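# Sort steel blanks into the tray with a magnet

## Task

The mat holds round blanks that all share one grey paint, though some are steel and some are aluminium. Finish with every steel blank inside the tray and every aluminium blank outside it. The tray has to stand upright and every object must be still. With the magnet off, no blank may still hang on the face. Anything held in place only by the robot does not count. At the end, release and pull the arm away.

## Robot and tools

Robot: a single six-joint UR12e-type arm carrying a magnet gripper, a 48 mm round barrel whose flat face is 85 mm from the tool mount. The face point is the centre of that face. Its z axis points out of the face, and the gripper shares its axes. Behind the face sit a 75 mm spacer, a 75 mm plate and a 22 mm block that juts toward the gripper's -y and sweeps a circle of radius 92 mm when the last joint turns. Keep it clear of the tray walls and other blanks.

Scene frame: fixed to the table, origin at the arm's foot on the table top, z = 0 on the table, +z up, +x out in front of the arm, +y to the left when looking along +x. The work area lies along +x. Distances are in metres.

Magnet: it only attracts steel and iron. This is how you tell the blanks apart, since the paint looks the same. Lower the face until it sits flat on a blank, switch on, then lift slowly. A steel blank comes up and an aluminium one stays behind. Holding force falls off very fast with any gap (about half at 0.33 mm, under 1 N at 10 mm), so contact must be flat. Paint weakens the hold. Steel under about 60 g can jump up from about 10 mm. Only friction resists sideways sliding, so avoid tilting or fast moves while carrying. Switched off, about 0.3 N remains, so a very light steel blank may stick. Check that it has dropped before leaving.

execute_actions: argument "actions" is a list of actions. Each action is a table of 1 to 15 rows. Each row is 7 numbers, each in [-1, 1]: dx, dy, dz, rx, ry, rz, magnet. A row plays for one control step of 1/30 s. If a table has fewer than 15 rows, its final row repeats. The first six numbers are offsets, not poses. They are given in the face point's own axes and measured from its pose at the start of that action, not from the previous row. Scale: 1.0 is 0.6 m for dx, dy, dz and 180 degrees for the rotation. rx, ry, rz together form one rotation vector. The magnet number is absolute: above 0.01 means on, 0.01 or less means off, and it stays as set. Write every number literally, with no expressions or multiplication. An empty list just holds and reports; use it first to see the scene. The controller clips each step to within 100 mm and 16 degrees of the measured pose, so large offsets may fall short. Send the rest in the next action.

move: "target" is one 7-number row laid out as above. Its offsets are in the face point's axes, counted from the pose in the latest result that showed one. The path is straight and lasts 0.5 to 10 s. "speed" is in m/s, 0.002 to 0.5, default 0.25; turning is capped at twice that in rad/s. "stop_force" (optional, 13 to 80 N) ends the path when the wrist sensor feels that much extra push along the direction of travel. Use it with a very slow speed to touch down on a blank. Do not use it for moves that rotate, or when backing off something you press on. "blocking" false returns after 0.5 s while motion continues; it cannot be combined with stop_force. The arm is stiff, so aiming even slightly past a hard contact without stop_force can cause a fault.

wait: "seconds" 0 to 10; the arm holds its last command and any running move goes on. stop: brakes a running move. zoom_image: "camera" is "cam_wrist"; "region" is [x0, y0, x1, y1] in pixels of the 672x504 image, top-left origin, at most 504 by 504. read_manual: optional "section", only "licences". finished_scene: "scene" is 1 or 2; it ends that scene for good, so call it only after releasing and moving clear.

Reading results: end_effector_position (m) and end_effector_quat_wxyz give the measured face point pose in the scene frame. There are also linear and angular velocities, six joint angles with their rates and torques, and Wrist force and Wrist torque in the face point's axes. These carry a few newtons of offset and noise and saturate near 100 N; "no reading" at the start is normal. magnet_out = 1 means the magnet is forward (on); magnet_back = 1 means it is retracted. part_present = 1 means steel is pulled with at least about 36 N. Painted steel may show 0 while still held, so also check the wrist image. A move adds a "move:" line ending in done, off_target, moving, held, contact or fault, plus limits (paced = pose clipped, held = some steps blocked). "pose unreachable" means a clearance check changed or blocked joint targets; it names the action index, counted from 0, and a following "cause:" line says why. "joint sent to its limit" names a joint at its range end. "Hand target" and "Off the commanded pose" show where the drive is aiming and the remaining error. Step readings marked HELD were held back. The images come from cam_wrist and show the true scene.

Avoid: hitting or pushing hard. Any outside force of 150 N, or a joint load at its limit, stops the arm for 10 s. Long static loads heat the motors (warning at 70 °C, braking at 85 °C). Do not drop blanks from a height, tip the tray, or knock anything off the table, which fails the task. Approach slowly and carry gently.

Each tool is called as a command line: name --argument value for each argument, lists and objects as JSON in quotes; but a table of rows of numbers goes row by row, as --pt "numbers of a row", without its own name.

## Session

execute_actions --actions '[]'

Scene clock: 0.00 s.
end_effector_position=(+0.6339, +0.2755, +0.2457) magnet_out=0 magnet_back=1 part_present=0 end_effector_quat_wxyz=(+0.158, -0.138, +0.946, -0.247) end_effector_velocity=(+0.000, -0.001, -0.001) end_effector_angular_velocity=(+0.000, +0.001, -0.001)
Joint positions: [-0.203 -1.63   2.303 -2.563 -1.194  2.833]
Joint velocities: [ 0.     0.002  0.    -0.    -0.     0.   ]
Joint torques (N m, as the arm reports them, + toward a larger angle): no reading
Motor temperatures (°C, as the motors report them): [30 29 29 35 36 36]
Wrist force (N, on the end effector, along its own x y z axes, offset not removed): no reading
Wrist torque (N m, same axes, about the end effector's origin, offset not removed): no reading
Hand target: +0.634, +0.276, +0.246; +0.158, -0.138, +0.946, -0.247
camera_calibration (this result's frames):
cam_wrist: T_world_to_cam=[[-0.913894, -0.306148, -0.266592, 0.734151], [-0.219332, 0.924978, -0.310338, 0.013176], [0.341601, -0.225144, -0.912479, 0.149588], [0, 0, 0, 1]] pos_world=[0.622726, 0.24625, 0.336304]

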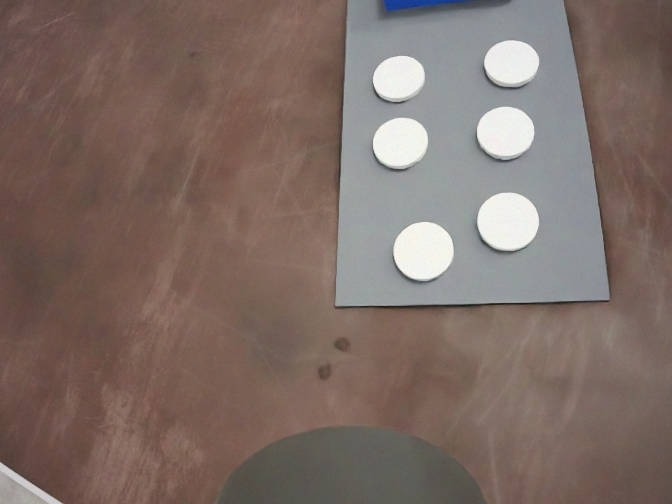

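move --target '[0.062,-0.555,-0.185,-0.047,0.214,0.572,0]' --speed 0.4

Scene clock: 11.03 s.
end_effector_position=(+0.6202, +0.0304, +0.4994) magnet_out=0 magnet_back=1 part_present=0 end_effector_quat_wxyz=(+0.001, +0.706, +0.708, -0.001) end_effector_velocity=(+0.000, -0.001, +0.002) end_effector_angular_velocity=(+0.006, -0.002, -0.013)
Joint positions: [-0.78  -1.378  1.877 -1.44  -1.059  3.729]
Joint velocities: [-0.003  0.003 -0.004  0.007  0.003  0.007]
Joint torques (N m, as the arm reports them, + toward a larger angle): [-61.87   1.85 -50.79  -1.45   2.63   3.19]
Motor temperatures (°C, as the motors report them): [30 29 29 35 36 36]
Wrist force (N, on the end effector, along its own x y z axes, offset not removed): [-1.9 -0.9 1.7]
Wrist torque (N m, same axes, about the end effector's origin, offset not removed): [-0.09 0.07 0.17]
Hand target: +0.620, +0.030, +0.500; +0.001, +0.707, +0.708, -0.001
Off the commanded pose: 0.000 m, 0 deg.
move: done
camera_calibration (this result's frames):
cam_wrist: T_world_to_cam=[[0.0441671, 0.998882, -0.0168322, -0.0443424], [0.97561, -0.0394995, 0.215927, -0.659022], [0.21502, -0.0259585, -0.976265, 0.434828], [0, 0, 0, 1]] pos_world=[0.551411, 0.0295492, 0.566061]

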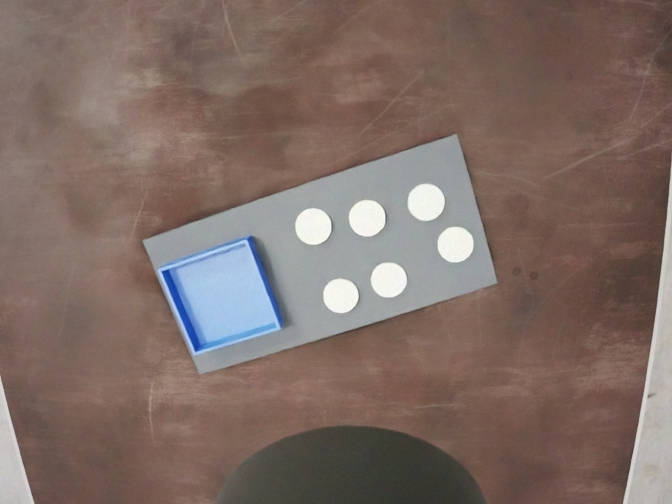

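move --target '[-0.064,0.04,0.802,0,0,0,0]' --speed 0.4

move --target '[0,0,0.04,0,0,0,1]' --speed 0.006 --stop_force 15

Scene clock: 17.23 s.
end_effector_position=(+0.6442, -0.0090, +0.0181) magnet_out=0 magnet_back=1 part_present=0 end_effector_quat_wxyz=(+0.001, +0.706, +0.708, -0.001) end_effector_velocity=(+0.001, -0.001, -0.002) end_effector_angular_velocity=(-0.004, -0.001, -0.000)
Joint positions: [-0.371 -0.921  2.238 -2.513 -0.858  4.167]
Joint velocities: [ 0.002  0.004 -0.001 -0.008 -0.002  0.005]
Joint torques (N m, as the arm reports them, + toward a larger angle): [-34.05 -31.51 -30.25  -6.2    2.69   3.38]
Motor temperatures (°C, as the motors report them): [30 29 29 35 36 36]
Wrist force (N, on the end effector, along its own x y z axes, offset not removed): [-3.8 -1.1 -0.5]
Wrist torque (N m, same axes, about the end effector's origin, offset not removed): [-0.05 0.32 0.23]
Hand target: +0.644, -0.009, +0.018; +0.001, +0.706, +0.708, -0.001
Off the commanded pose: 0.000 m, 0 deg.
move: done
camera_calibration (this result's frames):
cam_wrist: T_world_to_cam=[[0.0437801, 0.998913, -0.0159894, -0.0139317], [0.975614, -0.0393024, 0.215946, -0.580075], [0.215083, -0.0250536, -0.976274, -0.0412261], [0, 0, 0, 1]] pos_world=[0.575406, -0.00991458, 0.084794]

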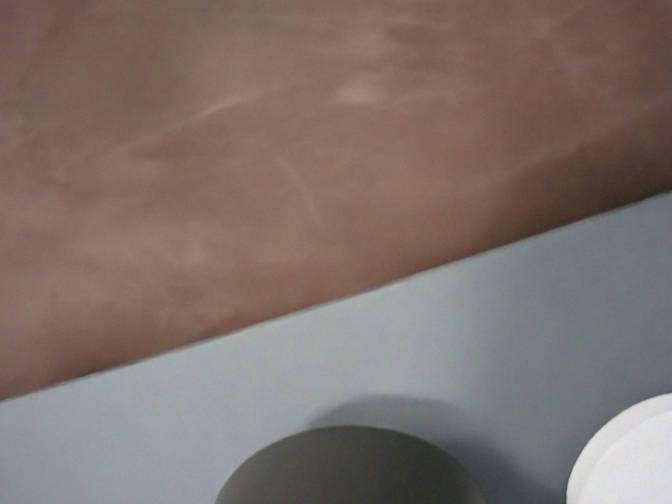

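Scene clock: 19.00 s.
end_effector_position=(+0.6443, -0.0089, +0.0099) magnet_out=1 magnet_back=0 part_present=0 end_effector_quat_wxyz=(+0.001, +0.706, +0.708, -0.001) end_effector_velocity=(-0.000, +0.000, +0.002) end_effector_angular_velocity=(+0.001, +0.001, +0.002)
Joint positions: [-0.362 -0.908  2.238 -2.533 -0.854  4.177]
Joint velocities: [-0.002 -0.003  0.     0.006  0.    -0.005]
Joint torques (N m, as the arm reports them, + toward a larger angle): [-46.72 -36.28 -14.36   0.94  -0.46  -1.87]
Motor temperatures (°C, as the motors report them): [30 29 29 35 36 36]
Wrist force (N, on the end effector, along its own x y z axes, offset not removed): [-1.3 -19.5 -53.0]
Wrist torque (N m, same axes, about the end effector's origin, offset not removed): [-0.66 0.28 0.06]
Hand target: +0.644, -0.009, +0.010; +0.001, +0.706, +0.708, -0.001
Off the commanded pose: 0.016 m, 0 deg.
move: contact
camera_calibration (this result's frames):
cam_wrist: T_world_to_cam=[[0.0437194, 0.998916, -0.0159614, -0.0140785], [0.975583, -0.0392452, 0.216097, -0.578324], [0.215236, -0.0250193, -0.976241, -0.0493947], [0, 0, 0, 1]] pos_world=[0.57545, -0.00986902, 0.076528]

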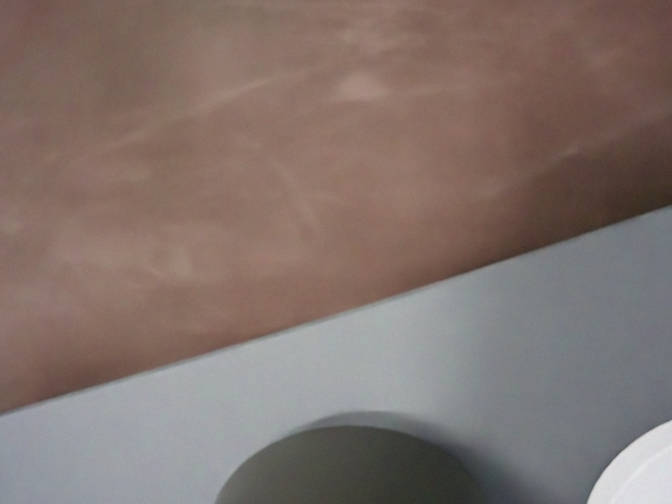

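Camera may have shifted; check alignment.

move --target '[0,0,-0.1,0,0,0,1]'

move --target '[0.102,-0.014,0.088,0,0,0,0]'

move --target '[0,0,0.04,0,0,0,1]' --speed 0.006 --stop_force 15

Scene clock: 22.30 s.
end_effector_position=(+0.6443, -0.0089, +0.0697) magnet_out=1 magnet_back=0 part_present=0 end_effector_quat_wxyz=(+0.001, +0.706, +0.708, -0.001) end_effector_velocity=(-0.000, -0.000, +0.002) end_effector_angular_velocity=(+0.000, +0.001, +0.000)
Joint positions: [-0.424 -0.997  2.23  -2.388 -0.878  4.103]
Joint velocities: [-0.003 -0.003 -0.001  0.008 -0.002 -0.005]
Joint torques (N m, as the arm reports them, + toward a larger angle): [-62.97 -50.29 -35.38  -1.07  -2.69  -1.36]
Motor temperatures (°C, as the motors report them): [30 29 29 35 36 36]
Wrist force (N, on the end effector, along its own x y z axes, offset not removed): [2.0 -1.5 -0.5]
Wrist torque (N m, same axes, about the end effector's origin, offset not removed): [0.09 -0.33 0.21]
Hand target: +0.644, -0.009, +0.070; +0.001, +0.706, +0.708, -0.001
Off the commanded pose: 0.000 m, 0 deg.
move: done
camera_calibration (this result's frames):
cam_wrist: T_world_to_cam=[[0.0437898, 0.998911, -0.0161121, -0.013247], [0.975566, -0.0392797, 0.216167, -0.591258], [0.215298, -0.0251843, -0.976224, 0.00892888], [0, 0, 0, 1]] pos_world=[0.575469, -0.00976695, 0.136313]

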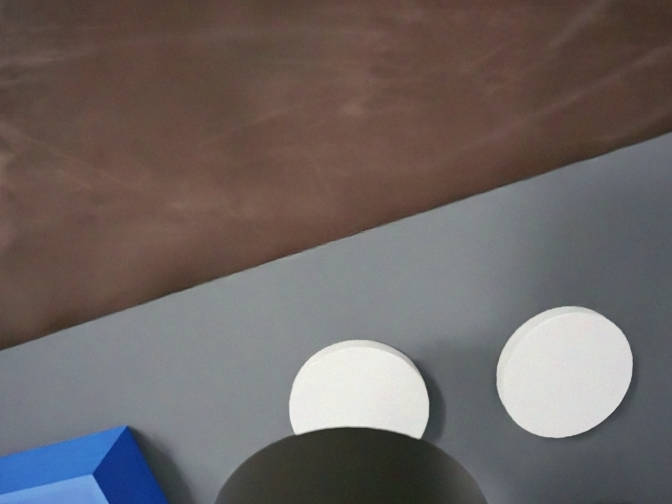

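Scene clock: 23.33 s.
end_effector_position=(+0.6357, +0.0521, +0.0169) magnet_out=0 magnet_back=1 part_present=0 end_effector_quat_wxyz=(+0.001, +0.706, +0.708, -0.001) end_effector_velocity=(+0.000, +0.002, -0.002) end_effector_angular_velocity=(-0.001, -0.001, -0.000)
Joint positions: [-0.31  -1.004  2.273 -2.515 -0.837  4.243]
Joint velocities: [ 0.004  0.001  0.001 -0.008  0.001  0.007]
Joint torques (N m, as the arm reports them, + toward a larger angle): [-30.06 -25.4  -16.89  -6.05   3.54   2.6 ]
Motor temperatures (°C, as the motors report them): [30 29 29 35 36 36]
Wrist force (N, on the end effector, along its own x y z axes, offset not removed): [-3.0 -0.2 1.6]
Wrist torque (N m, same axes, about the end effector's origin, offset not removed): [0.13 0.25 0.10]
Hand target: +0.636, +0.052, +0.017; +0.001, +0.706, +0.708, -0.001
Off the commanded pose: 0.000 m, 0 deg.
move: done
camera_calibration (this result's frames):
cam_wrist: T_world_to_cam=[[0.0436007, 0.998924, -0.0158311, -0.0745417], [0.975576, -0.0391562, 0.216142, -0.569077], [0.21529, -0.0248684, -0.976234, -0.0391605], [0, 0, 0, 1]] pos_world=[0.566859, 0.0512046, 0.0835917]

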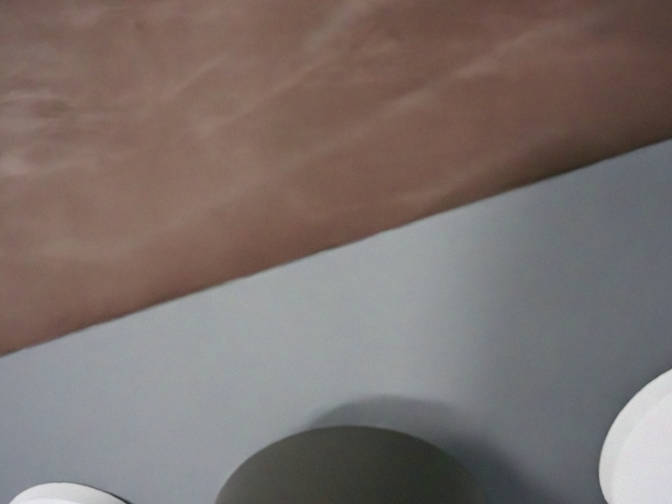

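Scene clock: 24.93 s.
end_effector_position=(+0.6358, +0.0522, +0.0097) magnet_out=1 magnet_back=0 part_present=1 end_effector_quat_wxyz=(+0.001, +0.706, +0.708, -0.001) end_effector_velocity=(-0.001, +0.000, +0.001) end_effector_angular_velocity=(+0.003, +0.002, -0.001)
Joint positions: [-0.302 -0.993  2.273 -2.534 -0.834  4.253]
Joint velocities: [-0.001 -0.002 -0.     0.007  0.001 -0.003]
Joint torques (N m, as the arm reports them, + toward a larger angle): [-38.05 -26.45 -17.     2.11   0.2   -2.19]
Motor temperatures (°C, as the motors report them): [30 29 29 35 36 36]
Wrist force (N, on the end effector, along its own x y z axes, offset not removed): [-3.3 -24.7 -64.8]
Wrist torque (N m, same axes, about the end effector's origin, offset not removed): [-1.09 0.31 0.16]
Hand target: +0.636, +0.052, +0.010; +0.001, +0.706, +0.708, -0.001
Off the commanded pose: 0.017 m, 0 deg.
move: contact
camera_calibration (this result's frames):
cam_wrist: T_world_to_cam=[[0.0435206, 0.998927, -0.0158197, -0.074661], [0.975536, -0.0390754, 0.216337, -0.567539], [0.215487, -0.0248478, -0.976191, -0.0463576], [0, 0, 0, 1]] pos_world=[0.566894, 0.0512522, 0.0763448]

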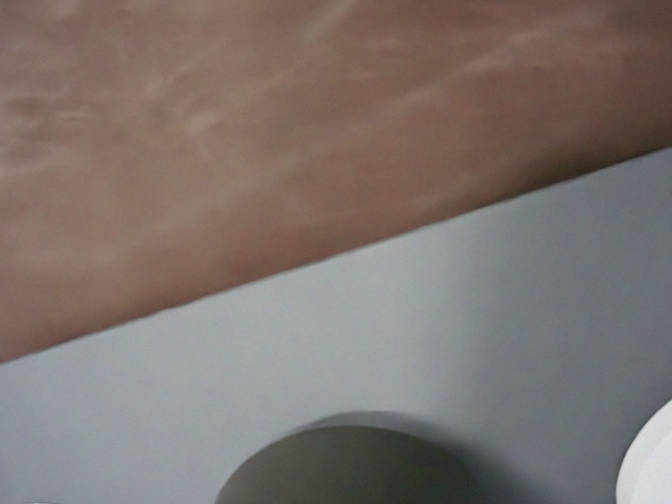

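execute_actions --actions '[[[0,0,-0.004,0,0,0,0]],[[0,-0.015,0,0,0,0,0]]]'

move --target '[0,0,0.04,0,0,0,1]' --speed 0.006 --stop_force 15

move --target '[0,0,-0.1,0,0,0,1]'

move --target '[-0.297,0.177,0.05,0,0,0,1]'

move --target '[0,0,0.035,0,0,0,1]' --speed 0.01 --stop_force 15

execute_actions --actions '[[[0,0,0,0,0,0,0]]]'

move --target '[0,0,-0.12,0,0,0,0]'

move --target '[0.243,-0.03,0.122,0,0,0,0]'

move --target '[0,0,0.04,0,0,0,1]' --speed 0.006 --stop_force 15

Scene clock: 36.40 s.
end_effector_position=(+0.6270, +0.0522, +0.0120) magnet_out=0 magnet_back=1 part_present=0 end_effector_quat_wxyz=(+0.001, +0.706, +0.708, -0.001) end_effector_velocity=(-0.002, +0.000, +0.000) end_effector_angular_velocity=(-0.000, +0.000, +0.002)
Joint positions: [-0.31  -1.003  2.29  -2.534 -0.836  4.244]
Joint velocities: [-0.001 -0.002  0.004 -0.001 -0.001 -0.003]
Joint torques (N m, as the arm reports them, + toward a larger angle): [-65.15 -49.66 -14.02  -6.22  -2.78  -1.1 ]
Motor temperatures (°C, as the motors report them): [30 29 29 35 36 36]
Wrist force (N, on the end effector, along its own x y z axes, offset not removed): [0.4 -1.2 -1.5]
Wrist torque (N m, same axes, about the end effector's origin, offset not removed): [-0.12 -0.21 0.19]
Hand target: +0.627, +0.052, +0.012; +0.001, +0.706, +0.708, -0.001
Off the commanded pose: 0.000 m, 0 deg.
Step readings (end_effector_position; steps 1 to 15: 1st action; 16 to 30: 2nd action):
0: (+0.6357, +0.0521, +0.0100)
1: (+0.6357, +0.0521, +0.0100)
2: (+0.6357, +0.0522, +0.0102)
4: (+0.6357, +0.0522, +0.0109)
8: (+0.6357, +0.0522, +0.0117)
15: (+0.6357, +0.0522, +0.0120)
16: (+0.6357, +0.0522, +0.0120)
17: (+0.6351, +0.0522, +0.0121)
19: (+0.6320, +0.0522, +0.0121)
23: (+0.6285, +0.0522, +0.0120)
30: end_effector_position above
camera_calibration (this result's frames):
cam_wrist: T_world_to_cam=[[0.0435746, 0.998925, -0.0158114, -0.0742314], [0.975549, -0.0391317, 0.216272, -0.559473], [0.215421, -0.0248488, -0.976205, -0.0421544], [0, 0, 0, 1]] pos_world=[0.558108, 0.051211, 0.0786732]

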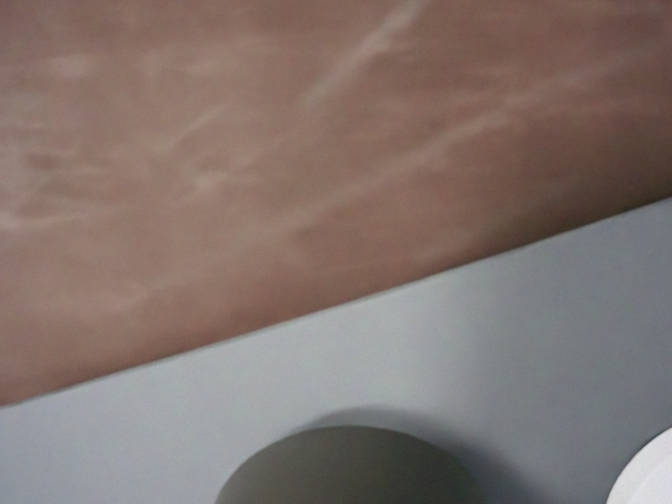

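Scene clock: 37.17 s.
end_effector_position=(+0.6271, +0.0522, +0.0098) magnet_out=1 magnet_back=0 part_present=1 end_effector_quat_wxyz=(+0.001, +0.706, +0.708, -0.001) end_effector_velocity=(-0.001, -0.000, +0.000) end_effector_angular_velocity=(+0.003, +0.004, +0.001)
Joint positions: [-0.307 -0.999  2.29  -2.541 -0.835  4.247]
Joint velocities: [-0.001 -0.    -0.     0.008  0.    -0.007]
Joint torques (N m, as the arm reports them, + toward a larger angle): [-47.21 -35.73 -15.95   2.88  -0.04  -1.44]
Motor temperatures (°C, as the motors report them): [30 29 29 35 36 36]
Wrist force (N, on the end effector, along its own x y z axes, offset not removed): [-8.2 -2.0 -42.0]
Wrist torque (N m, same axes, about the end effector's origin, offset not removed): [-0.72 0.05 0.27]
Hand target: +0.627, +0.052, +0.010; +0.001, +0.706, +0.708, -0.001
Off the commanded pose: 0.022 m, 0 deg.
move: contact
camera_calibration (this result's frames):
cam_wrist: T_world_to_cam=[[0.0434255, 0.998931, -0.0158325, -0.0742301], [0.975494, -0.0389745, 0.216545, -0.559065], [0.215697, -0.0248481, -0.976144, -0.0445474], [0, 0, 0, 1]] pos_world=[0.558197, 0.0512546, 0.076403]

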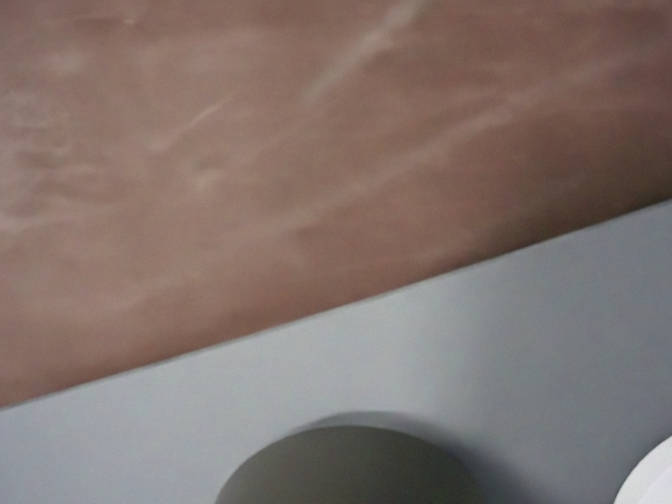

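Scene clock: 38.17 s.
end_effector_position=(+0.6271, +0.0523, +0.0696) magnet_out=1 magnet_back=0 part_present=1 end_effector_quat_wxyz=(+0.001, +0.706, +0.708, -0.001) end_effector_velocity=(-0.000, -0.000, +0.002) end_effector_angular_velocity=(-0.001, +0.001, +0.001)
Joint positions: [-0.372 -1.093  2.28  -2.383 -0.858  4.165]
Joint velocities: [-0.003 -0.004 -0.001  0.007 -0.003 -0.005]
Joint torques (N m, as the arm reports them, + toward a larger angle): [-65.58 -45.44 -33.68  -0.62  -3.55  -1.07]
Motor temperatures (°C, as the motors report them): [30 29 29 35 36 36]
Wrist force (N, on the end effector, along its own x y z axes, offset not removed): [-1.0 -2.5 0.1]
Wrist torque (N m, same axes, about the end effector's origin, offset not removed): [-0.12 -0.04 0.11]
Hand target: +0.627, +0.052, +0.070; +0.001, +0.706, +0.708, -0.001
Off the commanded pose: 0.000 m, 0 deg.
move: done
camera_calibration (this result's frames):
cam_wrist: T_world_to_cam=[[0.0435008, 0.998925, -0.015995, -0.0734035], [0.975471, -0.0390105, 0.216642, -0.571995], [0.215785, -0.0250268, -0.97612, 0.0137649], [0, 0, 0, 1]] pos_world=[0.558188, 0.0513552, 0.13618]

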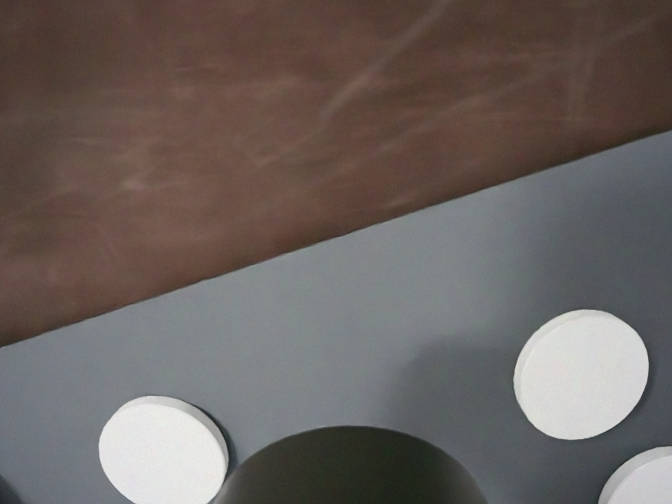

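Scene clock: 39.73 s.
end_effector_position=(+0.7338, -0.1255, +0.0399) magnet_out=1 magnet_back=0 part_present=1 end_effector_quat_wxyz=(+0.001, +0.706, +0.708, -0.001) end_effector_velocity=(+0.001, -0.002, -0.000) end_effector_angular_velocity=(-0.000, -0.000, +0.001)
Joint positions: [-0.445 -0.748  2.003 -2.396 -0.886  4.078]
Joint velocities: [-0.     0.003 -0.004  0.    -0.    -0.001]
Joint torques (N m, as the arm reports them, + toward a larger angle): [-78.18 -40.46 -34.97  -1.12  -3.66  -1.63]
Motor temperatures (°C, as the motors report them): [30 29 29 35 36 36]
Wrist force (N, on the end effector, along its own x y z axes, offset not removed): [-0.2 0.6 -2.0]
Wrist torque (N m, same axes, about the end effector's origin, offset not removed): [0.28 -0.14 0.19]
Hand target: +0.734, -0.126, +0.040; +0.001, +0.706, +0.708, -0.001
Off the commanded pose: 0.000 m, 0 deg.
move: done
camera_calibration (this result's frames):
cam_wrist: T_world_to_cam=[[0.043533, 0.998922, -0.0161397, 0.0990352], [0.975472, -0.0390109, 0.216637, -0.676568], [0.215774, -0.0251747, -0.976119, -0.042709], [0, 0, 0, 1]] pos_world=[0.664878, -0.126397, 0.106479]

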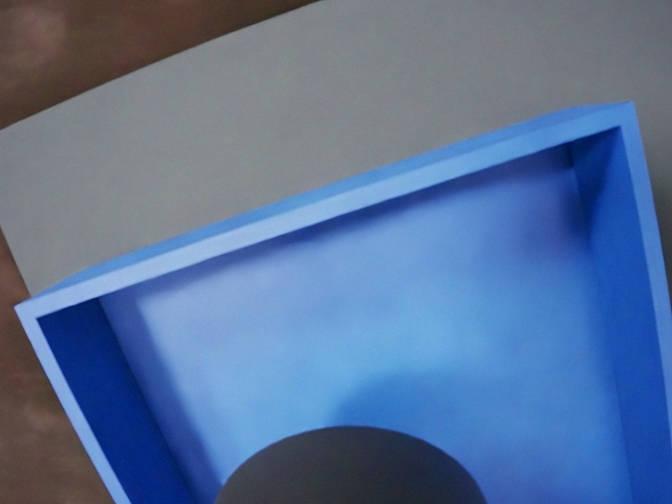

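Scene clock: 42.07 s.
end_effector_position=(+0.7338, -0.1255, +0.0192) magnet_out=1 magnet_back=0 part_present=1 end_effector_quat_wxyz=(+0.001, +0.706, +0.708, -0.001) end_effector_velocity=(+0.000, +0.000, -0.003) end_effector_angular_velocity=(+0.001, -0.001, -0.002)
Joint positions: [-0.427 -0.722  2.005 -2.436 -0.879  4.099]
Joint velocities: [ 0.002  0.004  0.    -0.005  0.003  0.004]
Joint torques (N m, as the arm reports them, + toward a larger angle): [-40.2  -36.75 -19.38  -5.87   3.18   2.39]
Motor temperatures (°C, as the motors report them): [30 29 29 35 36 36]
Wrist force (N, on the end effector, along its own x y z axes, offset not removed): [-0.9 -2.6 2.2]
Wrist torque (N m, same axes, about the end effector's origin, offset not removed): [-0.16 0.05 0.13]
Hand target: +0.734, -0.126, +0.019; +0.001, +0.706, +0.708, -0.001
Off the commanded pose: 0.000 m, 0 deg.
move: done
camera_calibration (this result's frames):
cam_wrist: T_world_to_cam=[[0.043519, 0.998923, -0.0160977, 0.0987426], [0.975475, -0.0390066, 0.216626, -0.672085], [0.215765, -0.0251302, -0.976122, -0.0629043], [0, 0, 0, 1]] pos_world=[0.664877, -0.126433, 0.0857781]

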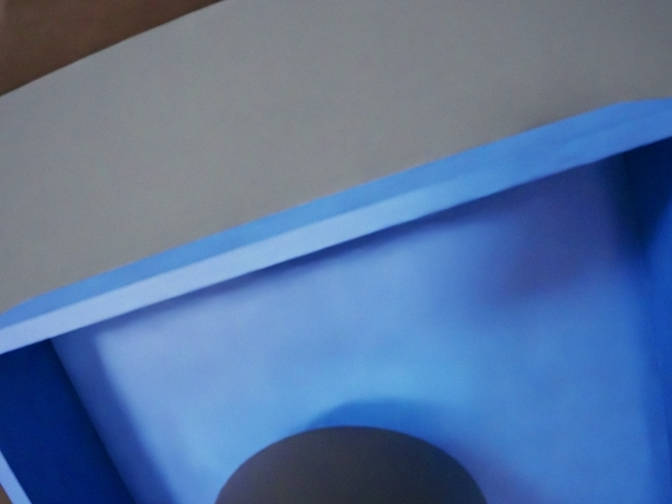

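Scene clock: 42.57 s.
end_effector_position=(+0.7337, -0.1255, +0.0190) magnet_out=0 magnet_back=1 part_present=0 end_effector_quat_wxyz=(+0.001, +0.706, +0.708, -0.001) end_effector_velocity=(-0.000, +0.000, +0.001) end_effector_angular_velocity=(-0.000, +0.001, -0.002)
Joint positions: [-0.427 -0.722  2.005 -2.436 -0.879  4.1  ]
Joint velocities: [-0.    -0.001 -0.     0.002 -0.001  0.002]
Joint torques (N m, as the arm reports them, + toward a larger angle): [-66.68 -63.33 -20.78  -1.45   0.63  -0.92]
Motor temperatures (°C, as the motors report them): [30 29 29 35 36 36]
Wrist force (N, on the end effector, along its own x y z axes, offset not removed): [-2.7 -1.3 -0.9]
Wrist torque (N m, same axes, about the end effector's origin, offset not removed): [0.03 0.09 0.22]
Hand target: +0.734, -0.126, +0.019; +0.001, +0.706, +0.708, -0.001
Off the commanded pose: 0.000 m, 0 deg.
Step readings (end_effector_position):
0: (+0.7338, -0.1255, +0.0192)
1: (+0.7337, -0.1255, +0.0191)
2: (+0.7338, -0.1255, +0.0190)
4: (+0.7337, -0.1255, +0.0190)
8: (+0.7337, -0.1255, +0.0190)
15: end_effector_position above
camera_calibration (this result's frames):
cam_wrist: T_world_to_cam=[[0.0435732, 0.998921, -0.0160636, 0.0986971], [0.975484, -0.0390681, 0.216577, -0.672053], [0.215716, -0.0251067, -0.976133, -0.0629779], [0, 0, 0, 1]] pos_world=[0.664862, -0.126428, 0.0856617]

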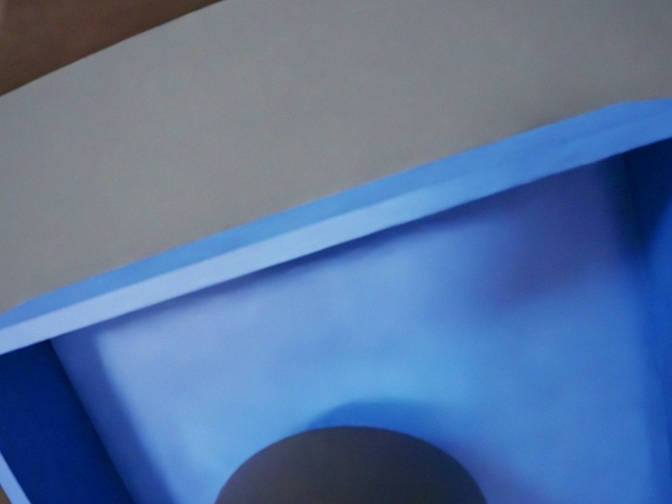

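Scene clock: 43.57 s.
end_effector_position=(+0.7337, -0.1254, +0.0908) magnet_out=0 magnet_back=1 part_present=0 end_effector_quat_wxyz=(+0.001, +0.706, +0.708, -0.001) end_effector_velocity=(-0.000, -0.000, +0.003) end_effector_angular_velocity=(+0.000, +0.002, -0.002)
Joint positions: [-0.488 -0.807  1.994 -2.296 -0.905  4.029]
Joint velocities: [-0.002 -0.003 -0.001  0.008 -0.002 -0.001]
Joint torques (N m, as the arm reports them, + toward a larger angle): [-73.72 -61.78 -36.76  -1.38  -3.26  -1.29]
Motor temperatures (°C, as the motors report them): [30 29 29 35 36 36]
Wrist force (N, on the end effector, along its own x y z axes, offset not removed): [-1.8 1.1 -0.1]
Wrist torque (N m, same axes, about the end effector's origin, offset not removed): [0.29 0.10 0.13]
Hand target: +0.734, -0.125, +0.091; +0.001, +0.706, +0.708, -0.001
Off the commanded pose: 0.000 m, 0 deg.
move: done
camera_calibration (this result's frames):
cam_wrist: T_world_to_cam=[[0.0436472, 0.998916, -0.0162065, 0.0996987], [0.975472, -0.0391084, 0.216622, -0.687575], [0.215754, -0.0252639, -0.976121, 0.00699302], [0, 0, 0, 1]] pos_world=[0.664849, -0.126304, 0.157386]

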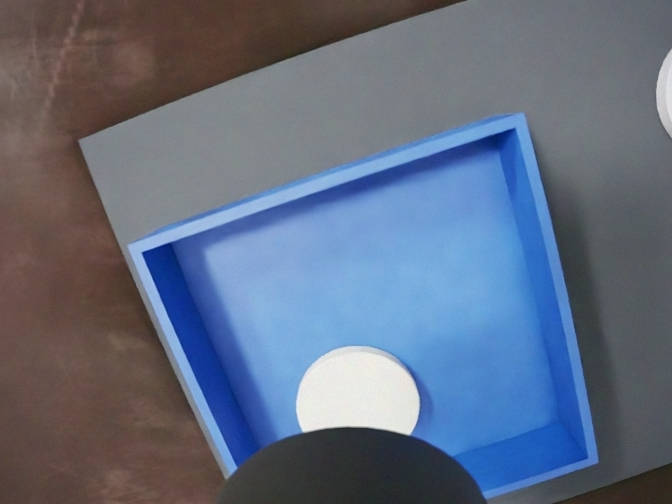

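Scene clock: 44.90 s.
end_effector_position=(+0.7152, +0.0202, +0.0174) magnet_out=0 magnet_back=1 part_present=0 end_effector_quat_wxyz=(+0.001, +0.706, +0.708, -0.001) end_effector_velocity=(+0.000, +0.003, -0.001) end_effector_angular_velocity=(-0.001, -0.001, -0.002)
Joint positions: [-0.303 -0.905  2.111 -2.459 -0.834  4.252]
Joint velocities: [ 0.003 -0.002  0.001 -0.003  0.001  0.007]
Joint torques (N m, as the arm reports them, + toward a larger angle): [-42.98 -54.34 -15.71  -5.89   2.96   2.15]
Motor temperatures (°C, as the motors report them): [30 29 29 35 36 36]
Wrist force (N, on the end effector, along its own x y z axes, offset not removed): [-1.2 -1.5 -3.0]
Wrist torque (N m, same axes, about the end effector's origin, offset not removed): [-0.06 -0.02 0.18]
Hand target: +0.715, +0.020, +0.017; +0.001, +0.706, +0.708, -0.001
Off the commanded pose: 0.000 m, 0 deg.
move: done
camera_calibration (this result's frames):
cam_wrist: T_world_to_cam=[[0.0434915, 0.998929, -0.0157843, -0.0459678], [0.975483, -0.0390484, 0.216584, -0.647938], [0.215736, -0.0248169, -0.976136, -0.0569984], [0, 0, 0, 1]] pos_world=[0.646348, 0.0192031, 0.0839694]

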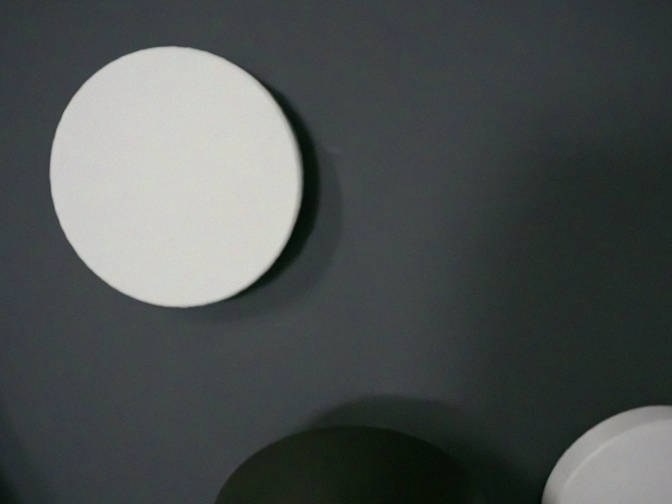

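Scene clock: 46.50 s.
end_effector_position=(+0.7153, +0.0202, +0.0101) magnet_out=1 magnet_back=0 part_present=1 end_effector_quat_wxyz=(+0.001, +0.706, +0.708, -0.001) end_effector_velocity=(-0.001, -0.001, +0.000) end_effector_angular_velocity=(+0.002, +0.003, -0.002)
Joint positions: [-0.296 -0.896  2.111 -2.475 -0.832  4.262]
Joint velocities: [-0.001 -0.    -0.     0.006 -0.    -0.003]
Joint torques (N m, as the arm reports them, + toward a larger angle): [-50.79 -41.54 -18.     3.36  -0.01  -1.83]
Motor temperatures (°C, as the motors report them): [30 29 29 35 36 36]
Wrist force (N, on the end effector, along its own x y z axes, offset not removed): [-8.1 -4.4 -36.7]
Wrist torque (N m, same axes, about the end effector's origin, offset not removed): [-0.87 0.14 0.17]
Hand target: +0.715, +0.020, +0.010; +0.001, +0.706, +0.708, -0.001
Off the commanded pose: 0.017 m, 0 deg.
move: contact
camera_calibration (this result's frames):
cam_wrist: T_world_to_cam=[[0.0434043, 0.998933, -0.0157775, -0.0460681], [0.975446, -0.0389601, 0.216766, -0.646396], [0.21592, -0.0247986, -0.976096, -0.064242], [0, 0, 0, 1]] pos_world=[0.646395, 0.0192422, 0.0766833]

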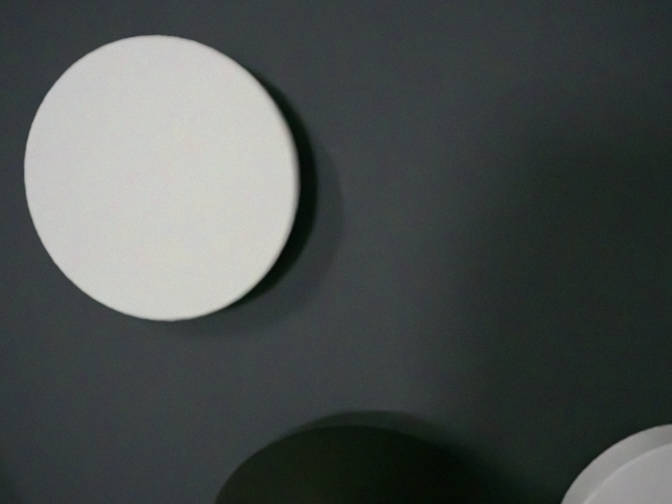

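move --target '[0,0,-0.1,0,0,0,1]'

move --target '[-0.278,-0.024,0.05,0,0,0,1]'

move --target '[0,0,0.033,0,0,0,1]' --speed 0.01 --stop_force 15

execute_actions --actions '[[[0,0,0,0,0,0,0]]]'

move --target '[0,0,-0.12,0,0,0,0]'

move --target '[0.37,-0.002,0.124,0,0,0,0]'

move --target '[0,0,0.04,0,0,0,1]' --speed 0.006 --stop_force 15

Scene clock: 51.60 s.
end_effector_position=(+0.7153, +0.0203, +0.0699) magnet_out=1 magnet_back=0 part_present=1 end_effector_quat_wxyz=(+0.001, +0.706, +0.708, -0.001) end_effector_velocity=(+0.000, +0.000, +0.003) end_effector_angular_velocity=(-0.001, -0.000, +0.003)
Joint positions: [-0.353 -0.974  2.103 -2.341 -0.851  4.189]
Joint velocities: [-0.002 -0.004 -0.001  0.006 -0.001 -0.006]
Joint torques (N m, as the arm reports them, + toward a larger angle): [-65.17 -60.03 -34.8   -1.33  -3.19  -2.02]
Motor temperatures (°C, as the motors report them): [30 29 29 35 36 36]
Wrist force (N, on the end effector, along its own x y z axes, offset not removed): [-0.5 -0.7 0.2]
Wrist torque (N m, same axes, about the end effector's origin, offset not removed): [0.03 -0.13 0.17]
Hand target: +0.715, +0.020, +0.070; +0.001, +0.706, +0.708, -0.001
Off the commanded pose: 0.000 m, 0 deg.
move: done
camera_calibration (this result's frames):
cam_wrist: T_world_to_cam=[[0.0434665, 0.998928, -0.0159092, -0.0452391], [0.975431, -0.0389907, 0.216829, -0.659329], [0.215977, -0.0249432, -0.97608, -0.00592024], [0, 0, 0, 1]] pos_world=[0.646375, 0.0193352, 0.136463]

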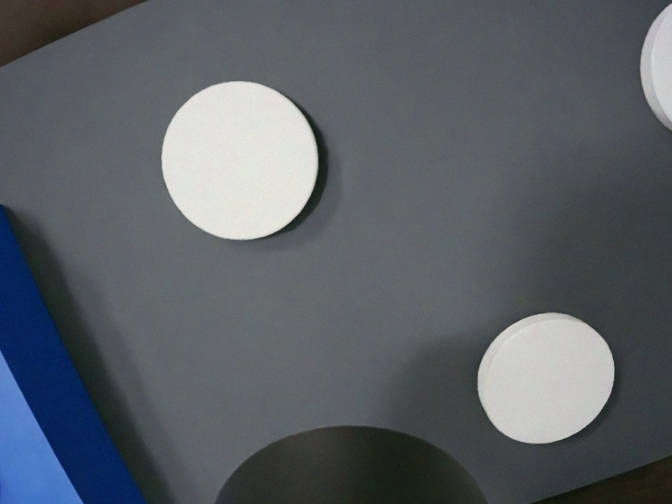

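Scene clock: 52.97 s.
end_effector_position=(+0.7015, -0.1466, +0.0402) magnet_out=1 magnet_back=0 part_present=1 end_effector_quat_wxyz=(+0.001, +0.706, +0.708, -0.001) end_effector_velocity=(+0.000, -0.002, -0.000) end_effector_angular_velocity=(+0.000, -0.000, +0.001)
Joint positions: [-0.484 -0.741  2.05  -2.421 -0.903  4.033]
Joint velocities: [-0.002  0.003 -0.002  0.    -0.    -0.003]
Joint torques (N m, as the arm reports them, + toward a larger angle): [-77.74 -42.17 -32.88  -6.54  -3.4   -0.77]
Motor temperatures (°C, as the motors report them): [30 29 29 35 36 36]
Wrist force (N, on the end effector, along its own x y z axes, offset not removed): [-1.1 -0.3 3.0]
Wrist torque (N m, same axes, about the end effector's origin, offset not removed): [-0.02 -0.03 0.12]
Hand target: +0.701, -0.147, +0.040; +0.001, +0.706, +0.708, -0.001
Off the commanded pose: 0.000 m, 0 deg.
move: done
camera_calibration (this result's frames):
cam_wrist: T_world_to_cam=[[0.043539, 0.998921, -0.0161615, 0.12154], [0.975436, -0.0390078, 0.216801, -0.645952], [0.215937, -0.0252038, -0.976082, -0.0360685], [0, 0, 0, 1]] pos_world=[0.632582, -0.147516, 0.106801]

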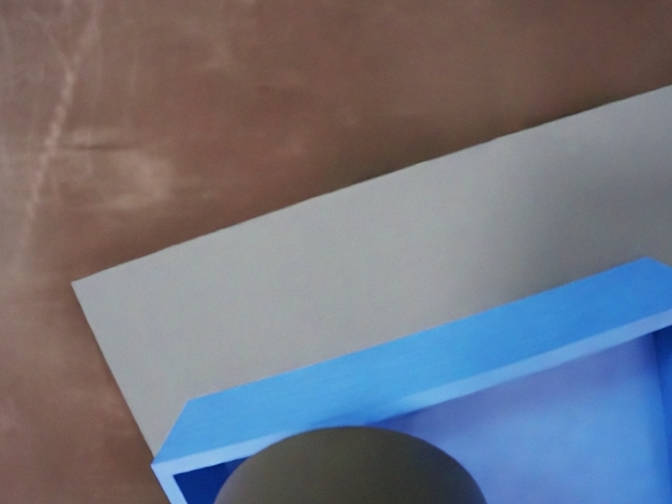

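Scene clock: 54.50 s.
end_effector_position=(+0.7015, -0.1465, +0.0288) magnet_out=1 magnet_back=0 part_present=1 end_effector_quat_wxyz=(+0.001, +0.706, +0.708, -0.001) end_effector_velocity=(-0.000, +0.000, +0.002) end_effector_angular_velocity=(+0.002, +0.001, -0.001)
Joint positions: [-0.474 -0.726  2.051 -2.444 -0.899  4.044]
Joint velocities: [-0.003 -0.003 -0.     0.007  0.    -0.004]
Joint torques (N m, as the arm reports them, + toward a larger angle): [-55.89 -42.57 -15.73  -1.24   0.65  -1.81]
Motor temperatures (°C, as the motors report them): [30 29 29 35 36 36]
Wrist force (N, on the end effector, along its own x y z axes, offset not removed): [-2.7 -16.4 -41.3]
Wrist torque (N m, same axes, about the end effector's origin, offset not removed): [0.80 0.23 0.37]
Hand target: +0.701, -0.147, +0.029; +0.001, +0.706, +0.708, -0.001
Off the commanded pose: 0.008 m, 0 deg.
move: contact
camera_calibration (this result's frames):
cam_wrist: T_world_to_cam=[[0.0434939, 0.998923, -0.0161319, 0.121343], [0.975407, -0.0389666, 0.216939, -0.643534], [0.216077, -0.0251707, -0.976052, -0.047313], [0, 0, 0, 1]] pos_world=[0.632653, -0.14748, 0.0953853]

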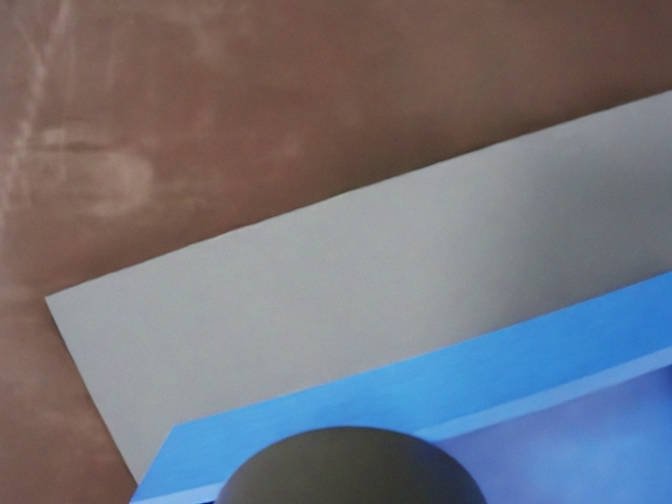

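Scene clock: 55.00 s.
end_effector_position=(+0.7016, -0.1466, +0.0289) magnet_out=0 magnet_back=1 part_present=0 end_effector_quat_wxyz=(+0.001, +0.706, +0.708, -0.001) end_effector_velocity=(-0.000, -0.000, -0.000) end_effector_angular_velocity=(-0.001, +0.000, +0.000)
Joint positions: [-0.474 -0.726  2.051 -2.443 -0.899  4.044]
Joint velocities: [-0.     0.     0.    -0.001 -0.001  0.   ]
Joint torques (N m, as the arm reports them, + toward a larger angle): [-32.09 -26.81 -16.36  -6.29   0.43   2.08]
Motor temperatures (°C, as the motors report them): [30 29 29 35 36 36]
Wrist force (N, on the end effector, along its own x y z axes, offset not removed): [-1.6 -16.7 -33.5]
Wrist torque (N m, same axes, about the end effector's origin, offset not removed): [0.36 0.18 0.29]
Hand target: +0.702, -0.147, +0.029; +0.001, +0.706, +0.708, -0.001
Off the commanded pose: 0.000 m, 0 deg.
Step readings (end_effector_position):
0: (+0.7015, -0.1465, +0.0288)
1: (+0.7015, -0.1465, +0.0289)
2: (+0.7015, -0.1465, +0.0289)
4: (+0.7015, -0.1465, +0.0289)
8: (+0.7015, -0.1465, +0.0289)
15: end_effector_position above
camera_calibration (this result's frames):
cam_wrist: T_world_to_cam=[[0.0434754, 0.998924, -0.0161572, 0.121376], [0.975395, -0.0389415, 0.216998, -0.643553], [0.216135, -0.0251937, -0.976038, -0.0472605], [0, 0, 0, 1]] pos_world=[0.632656, -0.147497, 0.0954825]

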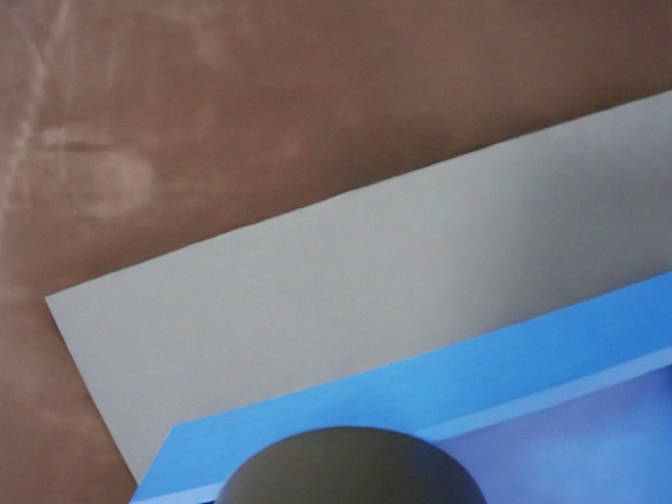

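Scene clock: 56.00 s.
end_effector_position=(+0.7015, -0.1465, +0.1006) magnet_out=0 magnet_back=1 part_present=0 end_effector_quat_wxyz=(+0.001, +0.706, +0.708, -0.001) end_effector_velocity=(+0.000, +0.000, +0.004) end_effector_angular_velocity=(-0.001, -0.000, +0.002)
Joint positions: [-0.536 -0.814  2.038 -2.301 -0.927  3.975]
Joint velocities: [-0.003 -0.005 -0.001  0.006 -0.002 -0.004]
Joint torques (N m, as the arm reports them, + toward a larger angle): [-72.13 -60.36 -36.7   -1.75  -2.91  -1.32]
Motor temperatures (°C, as the motors report them): [30 29 29 35 36 36]
Wrist force (N, on the end effector, along its own x y z axes, offset not removed): [-3.0 -2.7 2.3]
Wrist torque (N m, same axes, about the end effector's origin, offset not removed): [-0.19 0.23 0.23]
Hand target: +0.702, -0.146, +0.101; +0.001, +0.706, +0.708, -0.001
Off the commanded pose: 0.000 m, 0 deg.
move: done
camera_calibration (this result's frames):
cam_wrist: T_world_to_cam=[[0.0435556, 0.998918, -0.0163004, 0.122378], [0.975385, -0.0389879, 0.217035, -0.659072], [0.216165, -0.0253522, -0.976028, 0.0227133], [0, 0, 0, 1]] pos_world=[0.632609, -0.147366, 0.167205]

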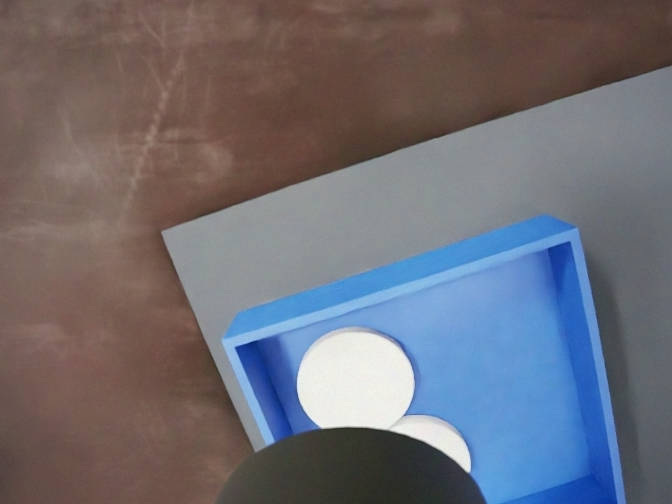

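Scene clock: 57.63 s.
end_effector_position=(+0.6995, +0.0755, +0.0258) magnet_out=0 magnet_back=1 part_present=0 end_effector_quat_wxyz=(+0.001, +0.706, +0.708, -0.000) end_effector_velocity=(+0.000, +0.003, -0.000) end_effector_angular_velocity=(-0.000, -0.001, +0.002)
Joint positions: [-0.265 -0.994  2.153 -2.447 -0.822  4.302]
Joint velocities: [ 0.003 -0.003  0.    -0.003  0.001  0.004]
Joint torques (N m, as the arm reports them, + toward a larger angle): [-36.31 -58.31 -16.48  -5.9    2.98   2.84]
Motor temperatures (°C, as the motors report them): [30 29 29 35 36 36]
Wrist force (N, on the end effector, along its own x y z axes, offset not removed): [-1.1 -2.6 2.2]
Wrist torque (N m, same axes, about the end effector's origin, offset not removed): [-0.05 0.07 0.27]
Hand target: +0.700, +0.076, +0.026; +0.001, +0.706, +0.708, -0.000
Off the commanded pose: 0.000 m, 0 deg.
move: done
camera_calibration (this result's frames):
cam_wrist: T_world_to_cam=[[0.0433498, 0.998936, -0.0157253, -0.100336], [0.975388, -0.0389114, 0.217034, -0.632231], [0.216191, -0.0247467, -0.976037, -0.0443055], [0, 0, 0, 1]] pos_world=[0.630599, 0.0745319, 0.092394]

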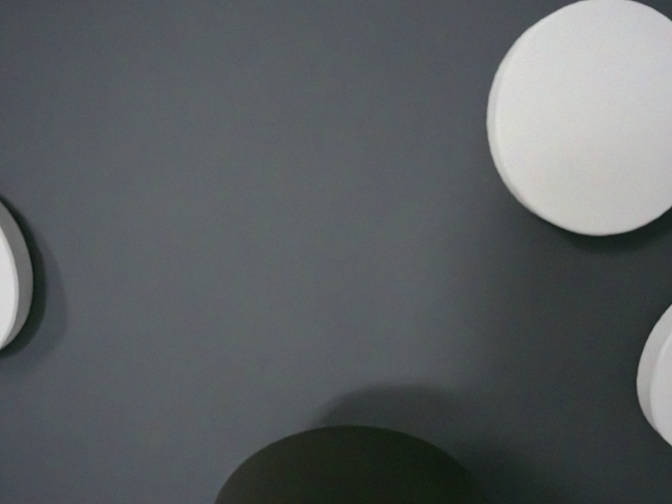

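Scene clock: 60.67 s.
end_effector_position=(+0.6996, +0.0755, +0.0100) magnet_out=1 magnet_back=0 part_present=1 end_effector_quat_wxyz=(+0.001, +0.706, +0.709, -0.000) end_effector_velocity=(-0.001, -0.000, +0.001) end_effector_angular_velocity=(+0.002, +0.003, -0.002)
Joint positions: [-0.249 -0.971  2.154 -2.485 -0.818  4.323]
Joint velocities: [-0.001 -0.002  0.     0.008 -0.    -0.003]
Joint torques (N m, as the arm reports them, + toward a larger angle): [-50.72 -42.39 -17.62   2.28   0.66  -1.5 ]
Motor temperatures (°C, as the motors report them): [30 29 29 35 36 36]
Wrist force (N, on the end effector, along its own x y z axes, offset not removed): [-7.9 -5.5 -36.7]
Wrist torque (N m, same axes, about the end effector's origin, offset not removed): [-1.21 0.23 0.39]
Hand target: +0.700, +0.075, +0.010; +0.001, +0.706, +0.708, -0.000
Off the commanded pose: 0.008 m, 0 deg.
move: contact
camera_calibration (this result's frames):
cam_wrist: T_world_to_cam=[[0.0432576, 0.998941, -0.0156932, -0.100557], [0.975355, -0.0388241, 0.2172, -0.628839], [0.21636, -0.024702, -0.976001, -0.0598818], [0, 0, 0, 1]] pos_world=[0.630647, 0.0745573, 0.0765608]

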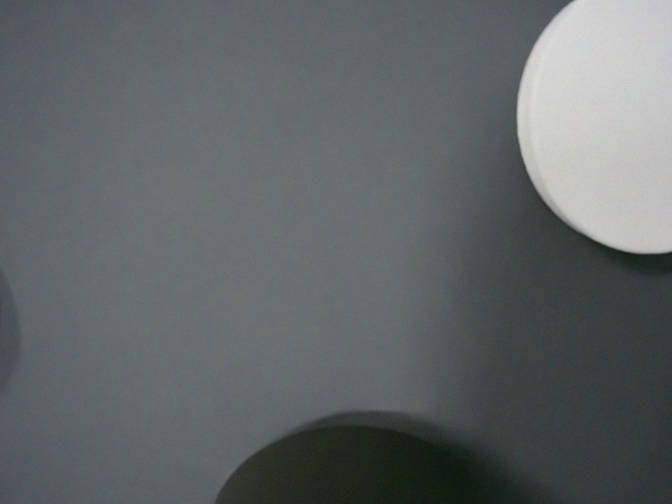

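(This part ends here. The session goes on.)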